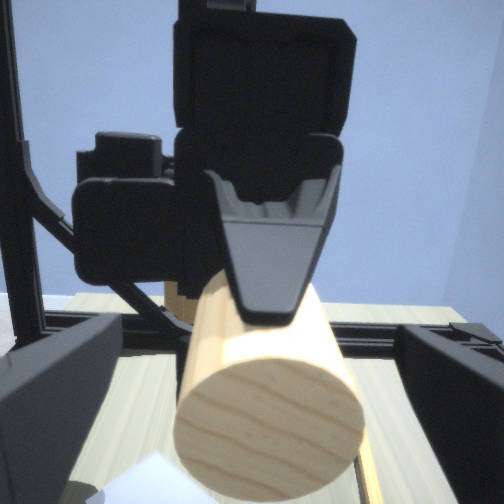

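Scene clock: 108.80 s of 17941.00 s.
left_arm: end_effector_position=(-0.0732, +0.0144, +0.3067) grip_measured=+0.015 end_effector_quat_wxyz=(+0.498, +0.501, -0.500, -0.500) end_effector_velocity=(-0.004, -0.001, +0.002) end_effector_angular_velocity=(-0.007, +0.021, +0.029) | right_arm: end_effector_position=(-0.0705, -0.0286, +0.2996) grip_measured=+0.014 end_effector_quat_wxyz=(+0.707, -0.002, -0.001, +0.707) end_effector_velocity=(+0.001, +0.001, +0.002) end_effector_angular_velocity=(+0.007, +0.007, +0.039)
Joint positions: left_arm=[-0.317  1.924  0.972  0.95   0.164  1.574  0.04 ] | right_arm=[ 0.447  1.483  0.524  0.958  0.011 -0.005  0.04 ]
Joint velocities: left_arm=[-0.022 -0.002 -0.002  0.007 -0.051 -0.022  0.   ] | right_arm=[-0.027  0.002  0.002  0.007 -0.066  0.007  0.041]
Joint torques (N m, as the arm reports them, + toward a larger angle): left_arm=[ 0.03 -7.91  6.74  1.85 -0.06 -0.17] | right_arm=[-0.14 -5.31  7.45  1.49 -0.08  0.2 ]
Heat: left arm: hottest shoulder 33 °C (+2.0 °C/min); right arm: hottest elbow 32 °C (+2.0 °C/min).
Steps of this call (steps 1 to 7: the first 7 steps of this action). Readings (end_effector_position):
1: left_arm (-0.0730, +0.0144, +0.3069) | right_arm (-0.0708, -0.0289, +0.2993)
2: left_arm (-0.0730, +0.0144, +0.3069) | right_arm (-0.0707, -0.0288, +0.2993)
4: left_arm (-0.0730, +0.0144, +0.3067) | right_arm (-0.0707, -0.0287, +0.2994)
7: the state above

Scene clock: 109.00 s of 17941.00 s.
left_arm: end_effector_position=(-0.0731, +0.0144, +0.3068) grip_measured=+0.014 end_effector_quat_wxyz=(+0.499, +0.501, -0.500, -0.500) end_effector_velocity=(-0.002, -0.000, +0.004) end_effector_angular_velocity=(-0.012, +0.005, -0.010) | right_arm: end_effector_position=(-0.0705, -0.0286, +0.2996) grip_measured=+0.022 end_effector_quat_wxyz=(+0.707, -0.002, -0.001, +0.707) end_effector_velocity=(-0.000, -0.001, -0.002) end_effector_angular_velocity=(-0.007, +0.007, +0.005)
Joint positions: left_arm=[-0.317  1.924  0.972  0.95   0.163  1.573  0.04 ] | right_arm=[ 0.447  1.483  0.524  0.958  0.01  -0.005  0.04 ]
Joint velocities: left_arm=[-0.002 -0.002  0.002  0.007  0.007 -0.007 -0.   ] | right_arm=[-0.002 -0.002 -0.002 -0.007 -0.007  0.007 -0.   ]
Joint torques (N m, as the arm reports them, + toward a larger angle): left_arm=[-0.11 -8.12  6.88  1.91 -0.05 -0.17] | right_arm=[-0.24 -5.34  7.47  1.48 -0.1   0.17]
Heat: left arm: hottest shoulder 33 °C (+2.0 °C/min); right arm: hottest elbow 32 °C (+2.0 °C/min).
Off your previous action's commanded pose (left_arm): 0.003 m, 0 deg at its last step (step 5 of this call).
Off your previous action's commanded pose (right_arm): 0.003 m, 0 deg at its last step (step 5 of this call).
Steps of this call (steps 1 to 5: the last 5 steps of your previous action; step 6: the first step of this action). Readings (end_effector_position):
6: the state above

Scene clock: 110.67 s of 17941.00 s.
left_arm: end_effector_position=(-0.0722, +0.0813, +0.3093) grip_measured=+0.800 end_effector_quat_wxyz=(+0.499, +0.501, -0.501, -0.499) end_effector_velocity=(-0.001, +0.003, -0.002) end_effector_angular_velocity=(+0.002, +0.022, +0.005) | right_arm: end_effector_position=(-0.0701, -0.0674, +0.3015) grip_measured=+0.021 end_effector_quat_wxyz=(+0.707, -0.001, -0.003, +0.707) end_effector_velocity=(-0.002, -0.001, -0.004) end_effector_angular_velocity=(-0.012, -0.007, +0.010)
Joint positions: left_arm=[-0.279  1.71   0.694  1.017  0.201  1.573  0.078] | right_arm=[ 0.447  1.304  0.393  0.914  0.01  -0.005  0.04 ]
Joint velocities: left_arm=[-0.002 -0.007 -0.017  0.007 -0.007 -0.022 -0.   ] | right_arm=[ 0.002 -0.002 -0.007 -0.007 -0.007 -0.007 -0.   ]
Joint torques (N m, as the arm reports them, + toward a larger angle): left_arm=[ 0.13 -9.2   4.13  1.8   0.12 -0.14] | right_arm=[-0.07 -6.32  5.13  1.25 -0.06  0.18]
Heat: left arm: hottest shoulder 33 °C (+2.0 °C/min); right arm: hottest elbow 32 °C (+2.0 °C/min).
Hand target (left_arm): -0.072, +0.085, +0.309; +0.500, +0.500, -0.500, -0.500
Hand target (right_arm): -0.070, -0.070, +0.300; +0.707, -0.000, -0.000, +0.707
Off your previous action's commanded pose (left_arm): 0.004 m, 0 deg at its last step (step 5 of this call).
Off your previous action's commanded pose (right_arm): 0.003 m, 0 deg at its last step (step 5 of this call).
Off the commanded pose (left_arm): 0.004 m, 0 deg.
Off the commanded pose (right_arm): 0.003 m, 0 deg.
Kept back: nothing.
move: done
camera_calibration (this result's frames):
cam_left_wrist: T_world_to_cam=[[0.0029747, -0.0334746, -0.999435, 0.324616], [0.955859, 0.293742, -0.00699348, 0.0801109], [0.293811, -0.955298, 0.0328708, 0.161597], [0, 0, 0, 1]] pos_world=[-0.125019, 0.141708, 0.319681]
cam_right_wrist: T_world_to_cam=[[0.997546, -0.0301478, 0.0631894, 0.0551657], [0.0510687, -0.304077, -0.951278, 0.303031], [0.0478933, 0.95217, -0.301791, 0.238443], [0, 0, 0, 1]] pos_world=[-0.0819255, -0.133231, 0.356741]

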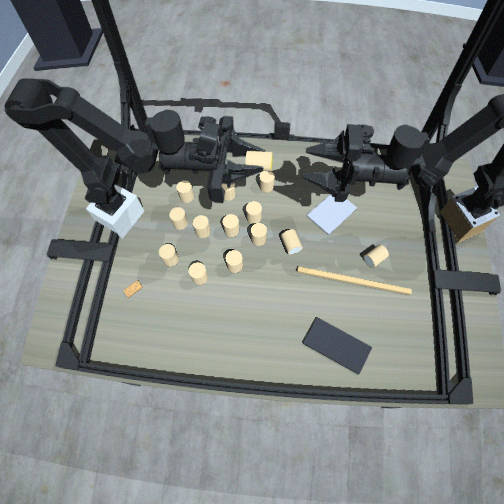

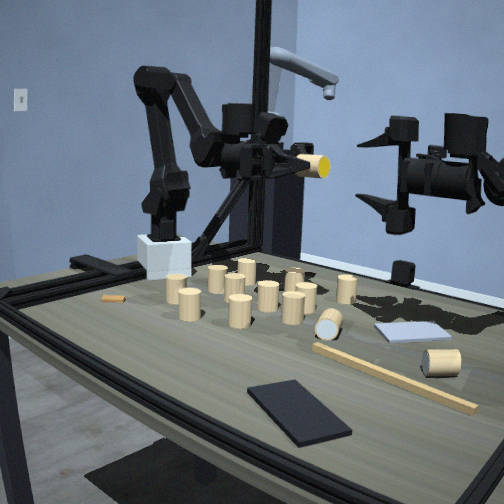

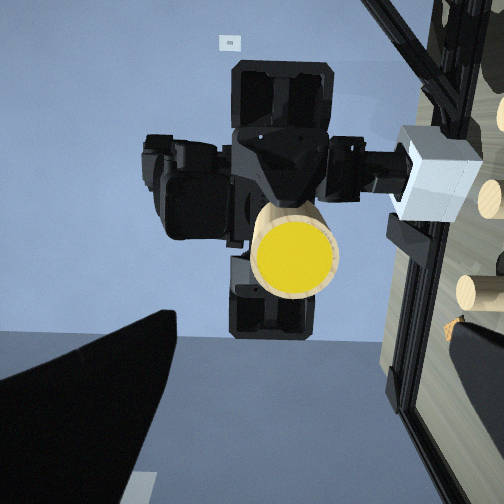

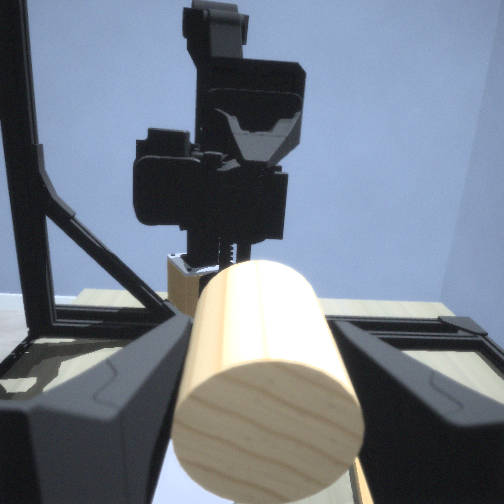

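Scene clock: 112.87 s of 17941.00 s.
left_arm: end_effector_position=(-0.0722, +0.0817, +0.3092) grip_measured=+0.800 end_effector_quat_wxyz=(+0.499, +0.501, -0.501, -0.499) end_effector_velocity=(+0.002, +0.000, -0.005) end_effector_angular_velocity=(+0.022, +0.012, +0.020) | right_arm: end_effector_position=(+0.1352, -0.2450, +0.1370) grip_measured=+0.021 end_effector_quat_wxyz=(+0.497, -0.497, +0.499, +0.507) end_effector_velocity=(+0.001, -0.004, -0.002) end_effector_angular_velocity=(-0.023, +0.015, +0.000)
Joint positions: left_arm=[-0.278  1.709  0.692  1.018  0.201  1.573  0.078] | right_arm=[-0.394  1.688  0.997 -0.883 -0.014 -0.838  0.04 ]
Joint velocities: left_arm=[-0.002 -0.002 -0.002 -0.022 -0.022 -0.007 -0.   ] | right_arm=[-0.007  0.017  0.012 -0.022  0.007 -0.007  0.   ]
Joint torques (N m, as the arm reports them, + toward a larger angle): left_arm=[ 0.3  -9.03  4.28  1.83  0.12 -0.13] | right_arm=[-0.29 -6.3   6.59 -0.13 -0.01 -0.22]
Heat: left arm: hottest shoulder 33 °C (+2.0 °C/min); right arm: hottest elbow 32 °C (+2.0 °C/min).
Hand target (left_arm): -0.072, +0.085, +0.309; +0.500, +0.500, -0.500, -0.500
Hand target (right_arm): +0.137, -0.245, +0.136; +0.494, -0.499, +0.500, +0.506
Off the commanded pose (left_arm): 0.003 m, 0 deg.
Off the commanded pose (right_arm): 0.004 m, 1 deg.
Kept back: nothing.
move: done
camera_calibration (this result's frames):
cam_left_wrist: T_world_to_cam=[[0.00305093, -0.0338482, -0.999422, 0.324566], [0.95586, 0.29374, -0.00703037, 0.0799673], [0.293808, -0.955286, 0.0332503, 0.16187], [0, 0, 0, 1]] pos_world=[-0.124987, 0.142129, 0.319558]
cam_right_wrist: T_world_to_cam=[[0.997672, 0.0658256, 0.0178387, -0.114834], [0.0575108, -0.952604, 0.298726, -0.248965], [0.0366571, -0.297005, -0.954172, 0.132871], [0, 0, 0, 1]] pos_world=[0.124014, -0.190143, 0.203203]

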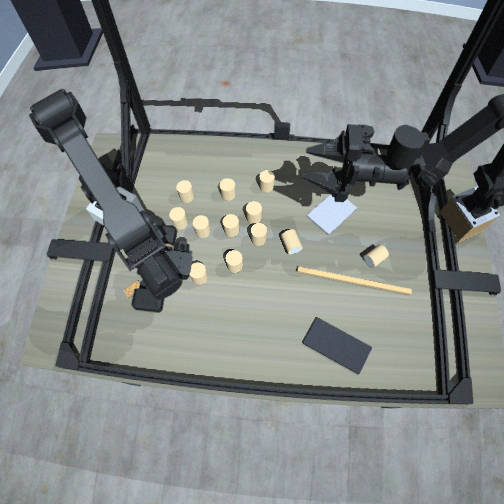

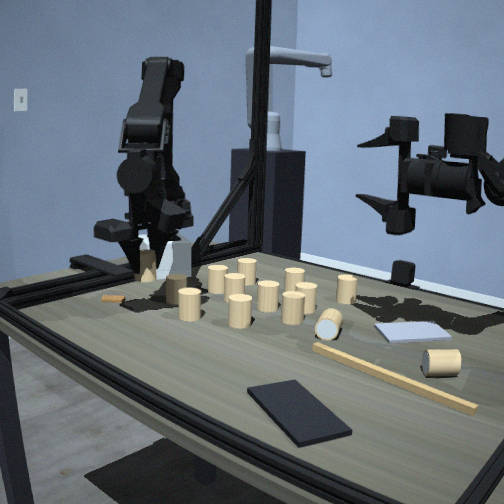

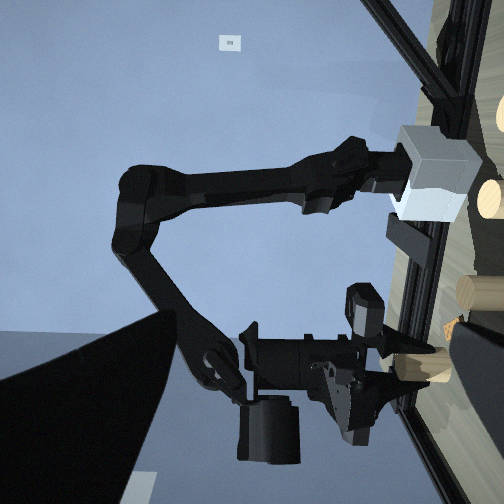

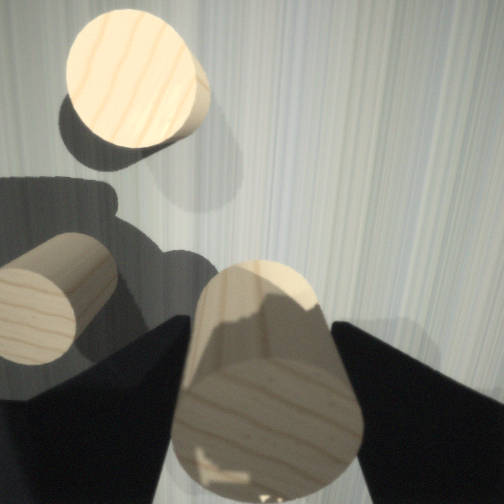

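Scene clock: 113.83 s of 17941.00 s.
left_arm: end_effector_position=(-0.0722, +0.0817, +0.3090) grip_measured=+0.800 end_effector_quat_wxyz=(+0.499, +0.501, -0.501, -0.499) end_effector_velocity=(-0.000, +0.000, -0.001) end_effector_angular_velocity=(+0.007, +0.009, +0.005) | right_arm: end_effector_position=(+0.1408, -0.2422, +0.0726) grip_measured=+0.021 end_effector_quat_wxyz=(+0.504, -0.500, +0.494, +0.502) end_effector_velocity=(-0.000, +0.001, -0.001) end_effector_angular_velocity=(+0.007, +0.003, +0.020)
Joint positions: left_arm=[-0.278  1.709  0.691  1.018  0.201  1.573  0.078] | right_arm=[-0.394  1.841  0.88  -0.594 -0.003 -0.834  0.04 ]
Joint velocities: left_arm=[-0.002 -0.002 -0.002 -0.007 -0.007 -0.007 -0.   ] | right_arm=[-0.002  0.002 -0.002  0.007 -0.007 -0.022 -0.   ]
Joint torques (N m, as the arm reports them, + toward a larger angle): left_arm=[ 0.33 -8.97  4.2   1.84  0.14 -0.08] | right_arm=[ 0.09 -6.3   3.43  0.46 -0.03  0.18]
Heat: left arm: hottest shoulder 33 °C (+2.0 °C/min); right arm: hottest elbow 32 °C (+2.0 °C/min).
Hand target (left_arm): -0.072, +0.085, +0.309; +0.500, +0.500, -0.500, -0.500
Hand target (right_arm): +0.138, -0.245, +0.067; +0.500, -0.500, +0.500, +0.500
Off the commanded pose (left_arm): 0.003 m, 0 deg.
Off the commanded pose (right_arm): 0.006 m, 1 deg.
Kept back: nothing.
move: done
camera_calibration (this result's frames):
cam_left_wrist: T_world_to_cam=[[0.0029748, -0.0334746, -0.999435, 0.324385], [0.955859, 0.293742, -0.00699338, 0.0799481], [0.293811, -0.955298, 0.0328708, 0.162061], [0, 0, 0, 1]] pos_world=[-0.124999, 0.142191, 0.319434]
cam_right_wrist: T_world_to_cam=[[0.997269, 0.0622254, 0.0397737, -0.121911], [0.04771, -0.953943, 0.296169, -0.226177], [0.0563711, -0.293463, -0.954307, 0.0701023], [0, 0, 0, 1]] pos_world=[0.128417, -0.187601, 0.138735]

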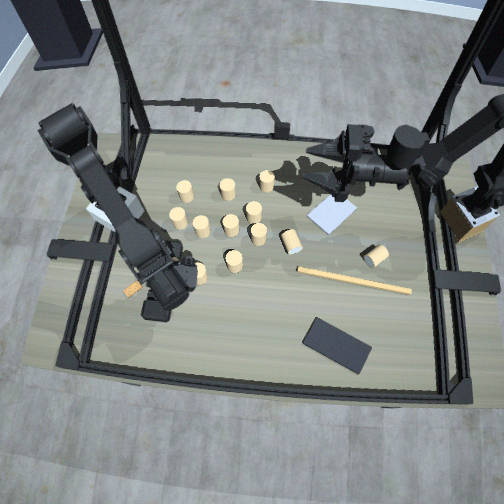

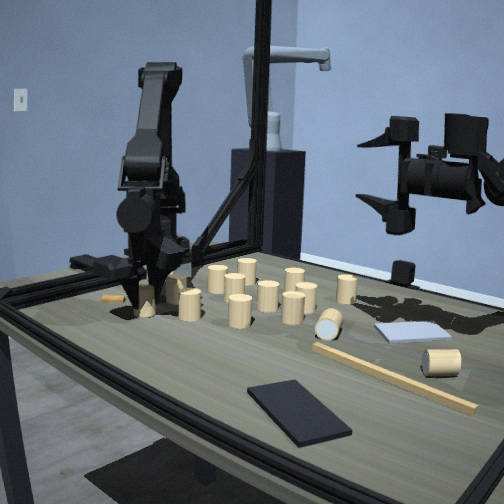

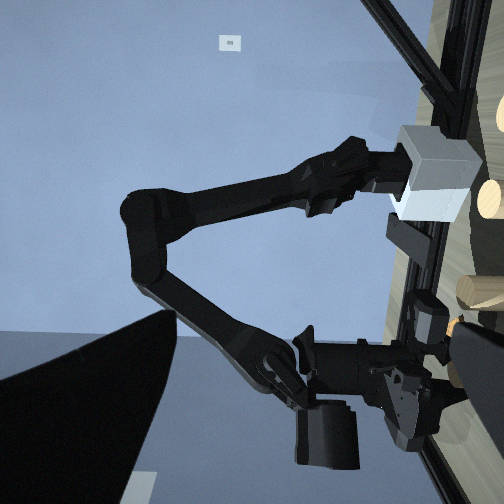

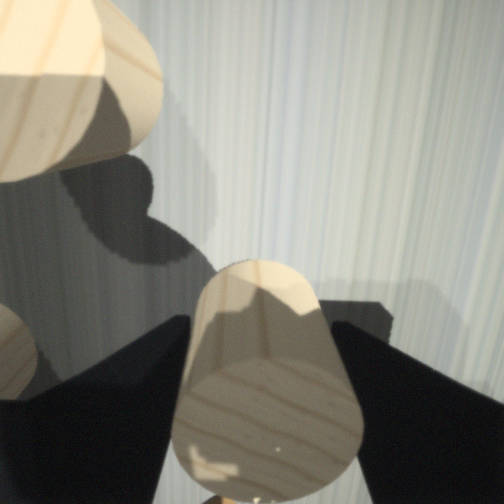

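Scene clock: 113.87 s of 17941.00 s.
left_arm: end_effector_position=(-0.0722, +0.0817, +0.3090) grip_measured=+0.800 end_effector_quat_wxyz=(+0.499, +0.501, -0.501, -0.499) end_effector_velocity=(-0.002, +0.001, -0.003) end_effector_angular_velocity=(+0.012, -0.005, +0.000) | right_arm: end_effector_position=(+0.1408, -0.2422, +0.0726) grip_measured=+0.021 end_effector_quat_wxyz=(+0.504, -0.500, +0.494, +0.502) end_effector_velocity=(-0.004, -0.003, +0.001) end_effector_angular_velocity=(-0.006, +0.017, +0.005)
Joint positions: left_arm=[-0.278  1.709  0.691  1.018  0.201  1.573  0.078] | right_arm=[-0.394  1.841  0.88  -0.594 -0.003 -0.834  0.04 ]
Joint velocities: left_arm=[-0.007 -0.002 -0.007 -0.007 -0.007  0.007 -0.   ] | right_arm=[-0.002 -0.007 -0.002 -0.022 -0.007 -0.007 -0.   ]
Joint torques (N m, as the arm reports them, + toward a larger angle): left_arm=[ 0.1  -9.2   4.35  1.8   0.13 -0.14] | right_arm=[ 0.09 -6.5   3.98  0.32 -0.02  0.17]
Heat: left arm: hottest shoulder 33 °C (+2.0 °C/min); right arm: hottest elbow 32 °C (+2.0 °C/min).
Steps of this call (step 1: the first step of this action). Readings (end_effector_position):
1: the state above

Scene clock: 115.47 s of 17941.00 s.
left_arm: end_effector_position=(-0.0722, +0.0817, +0.3090) grip_measured=+0.800 end_effector_quat_wxyz=(+0.499, +0.501, -0.501, -0.499) end_effector_velocity=(-0.002, +0.000, -0.008) end_effector_angular_velocity=(+0.036, +0.015, -0.000) | right_arm: end_effector_position=(+0.1375, -0.2453, +0.1349) grip_measured=+0.600 end_effector_quat_wxyz=(+0.494, -0.500, +0.504, +0.502) end_effector_velocity=(+0.000, -0.002, +0.005) end_effector_angular_velocity=(-0.007, -0.003, +0.005)
Joint positions: left_arm=[-0.278  1.709  0.691  1.018  0.201  1.573  0.078] | right_arm=[-0.394  1.706  1.008 -0.888 -0.003 -0.834  0.068]
Joint velocities: left_arm=[-0.007 -0.002 -0.002 -0.037 -0.007 -0.007 -0.   ] | right_arm=[-0.002 -0.012  0.007 -0.022  0.007 -0.007  0.   ]
Joint torques (N m, as the arm reports them, + toward a larger angle): left_arm=[ 0.11 -9.13  4.38  1.91  0.14 -0.12] | right_arm=[ 0.07 -8.83  6.5  -0.13 -0.02  0.16]
Heat: left arm: hottest shoulder 33 °C (+2.0 °C/min); right arm: hottest elbow 32 °C (+2.0 °C/min).
Hand target (left_arm): -0.072, +0.085, +0.309; +0.500, +0.500, -0.500, -0.500
Hand target (right_arm): +0.140, -0.244, +0.140; +0.500, -0.500, +0.500, +0.500
Off your previous action's commanded pose (left_arm): 0.003 m, 0 deg at its last step (step 5 of this call).
Off your previous action's commanded pose (right_arm): 0.004 m, 1 deg at its last step (step 5 of this call).
Off the commanded pose (left_arm): 0.003 m, 0 deg.
Off the commanded pose (right_arm): 0.005 m, 1 deg.
Kept back: nothing.
move: done
camera_calibration (this result's frames):
cam_left_wrist: T_world_to_cam=[[0.0029748, -0.0334746, -0.999435, 0.324385], [0.955859, 0.293742, -0.00699338, 0.0799481], [0.293811, -0.955298, 0.0328708, 0.162061], [0, 0, 0, 1]] pos_world=[-0.124999, 0.142191, 0.319434]
cam_right_wrist: T_world_to_cam=[[0.997908, 0.0624067, 0.0169121, -0.117862], [0.0539601, -0.947915, 0.313919, -0.249156], [0.0356219, -0.31235, -0.949299, 0.126474], [0, 0, 0, 1]] pos_world=[0.126555, -0.189319, 0.20027]

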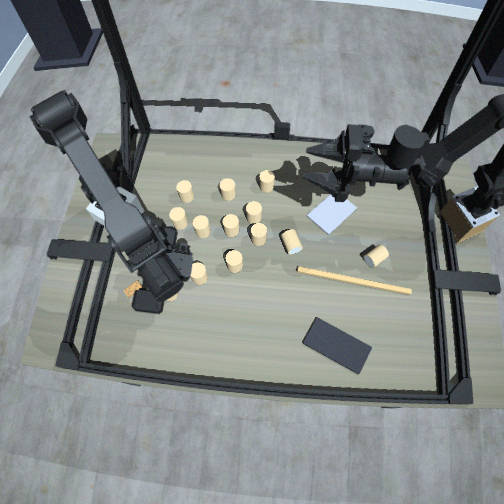

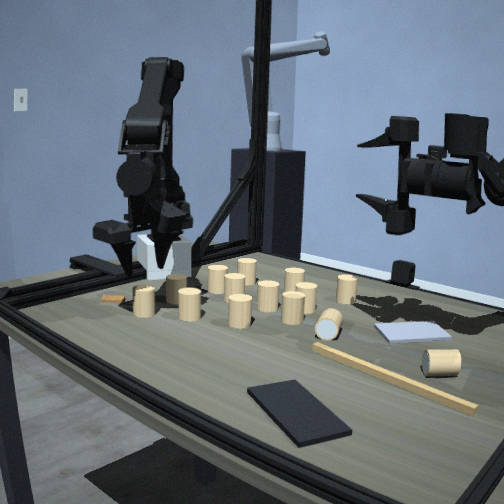

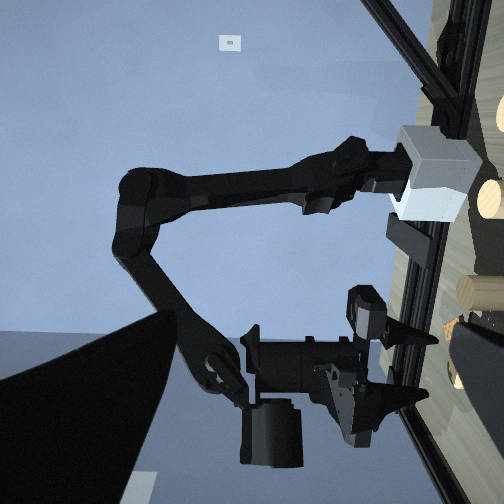

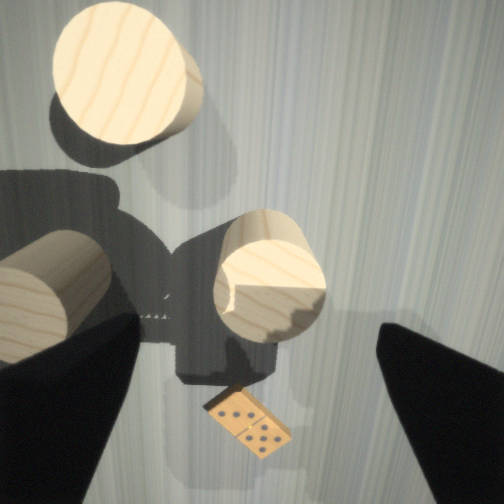

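Scene clock: 116.67 s of 17941.00 s.
left_arm: end_effector_position=(-0.0722, +0.0818, +0.3091) grip_measured=+0.800 end_effector_quat_wxyz=(+0.499, +0.501, -0.501, -0.499) end_effector_velocity=(+0.002, +0.001, -0.001) end_effector_angular_velocity=(+0.007, +0.009, +0.010) | right_arm: end_effector_position=(-0.0648, -0.2594, +0.1359) grip_measured=+0.600 end_effector_quat_wxyz=(+0.501, -0.502, +0.498, +0.500) end_effector_velocity=(-0.001, -0.006, +0.000) end_effector_angular_velocity=(-0.017, -0.007, -0.010)
Joint positions: left_arm=[-0.278  1.709  0.691  1.018  0.201  1.573  0.078] | right_arm=[ 0.423  1.275  0.621 -0.915  0.005 -0.017  0.068]
Joint velocities: left_arm=[ 0.002 -0.002 -0.002 -0.007 -0.007 -0.007 -0.   ] | right_arm=[ 0.012 -0.012 -0.007 -0.022  0.007  0.022 -0.   ]
Joint torques (N m, as the arm reports them, + toward a larger angle): left_arm=[ 0.05 -9.24  4.07  1.74  0.07 -0.14] | right_arm=[ 0.28 -4.98  4.71 -0.07  0.04  0.19]
Heat: left arm: hottest shoulder 33 °C (+2.0 °C/min); right arm: hottest elbow 32 °C (+2.0 °C/min).
Hand target (left_arm): -0.072, +0.085, +0.309; +0.500, +0.500, -0.500, -0.500
Hand target (right_arm): -0.065, -0.262, +0.135; +0.502, -0.502, +0.498, +0.498
Off the commanded pose (left_arm): 0.003 m, 0 deg.
Off the commanded pose (right_arm): 0.003 m, 0 deg.
Kept back: nothing.
move: done; limits=paced
camera_calibration (this result's frames):
cam_left_wrist: T_world_to_cam=[[0.0029748, -0.0334746, -0.999435, 0.324403], [0.955859, 0.293742, -0.00699338, 0.0799385], [0.293811, -0.955298, 0.0328708, 0.16216], [0, 0, 0, 1]] pos_world=[-0.125019, 0.142289, 0.319448]
cam_right_wrist: T_world_to_cam=[[0.997485, 0.0618107, 0.0346895, 0.0823288], [0.0482803, -0.950829, 0.30593, -0.251931], [0.0518935, -0.303486, -0.951422, 0.13381], [0, 0, 0, 1]] pos_world=[-0.0769023, -0.204022, 0.201527]

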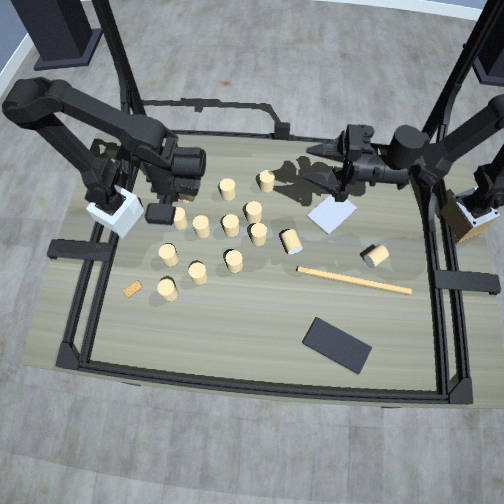

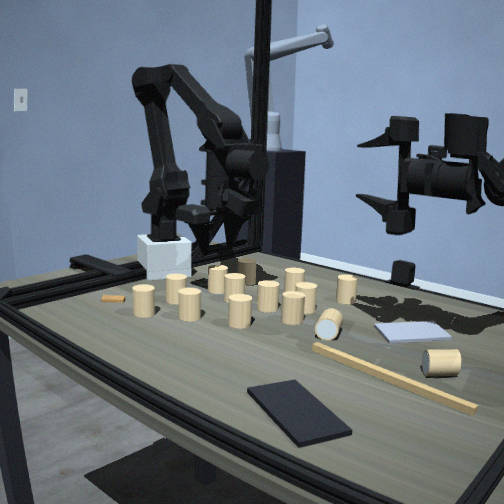

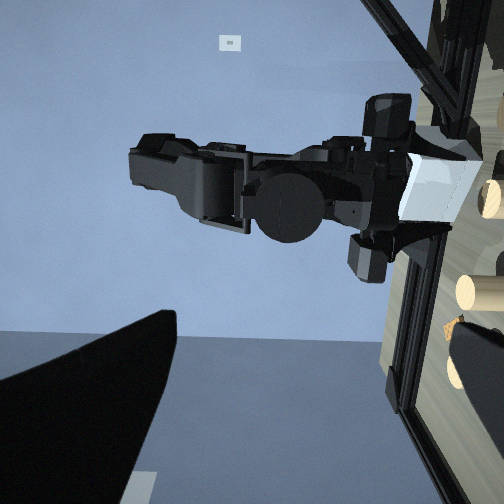

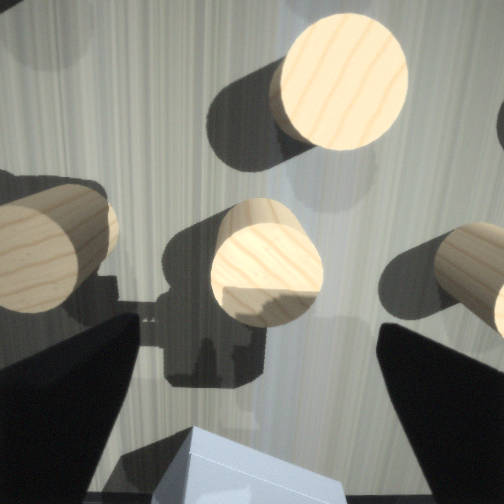

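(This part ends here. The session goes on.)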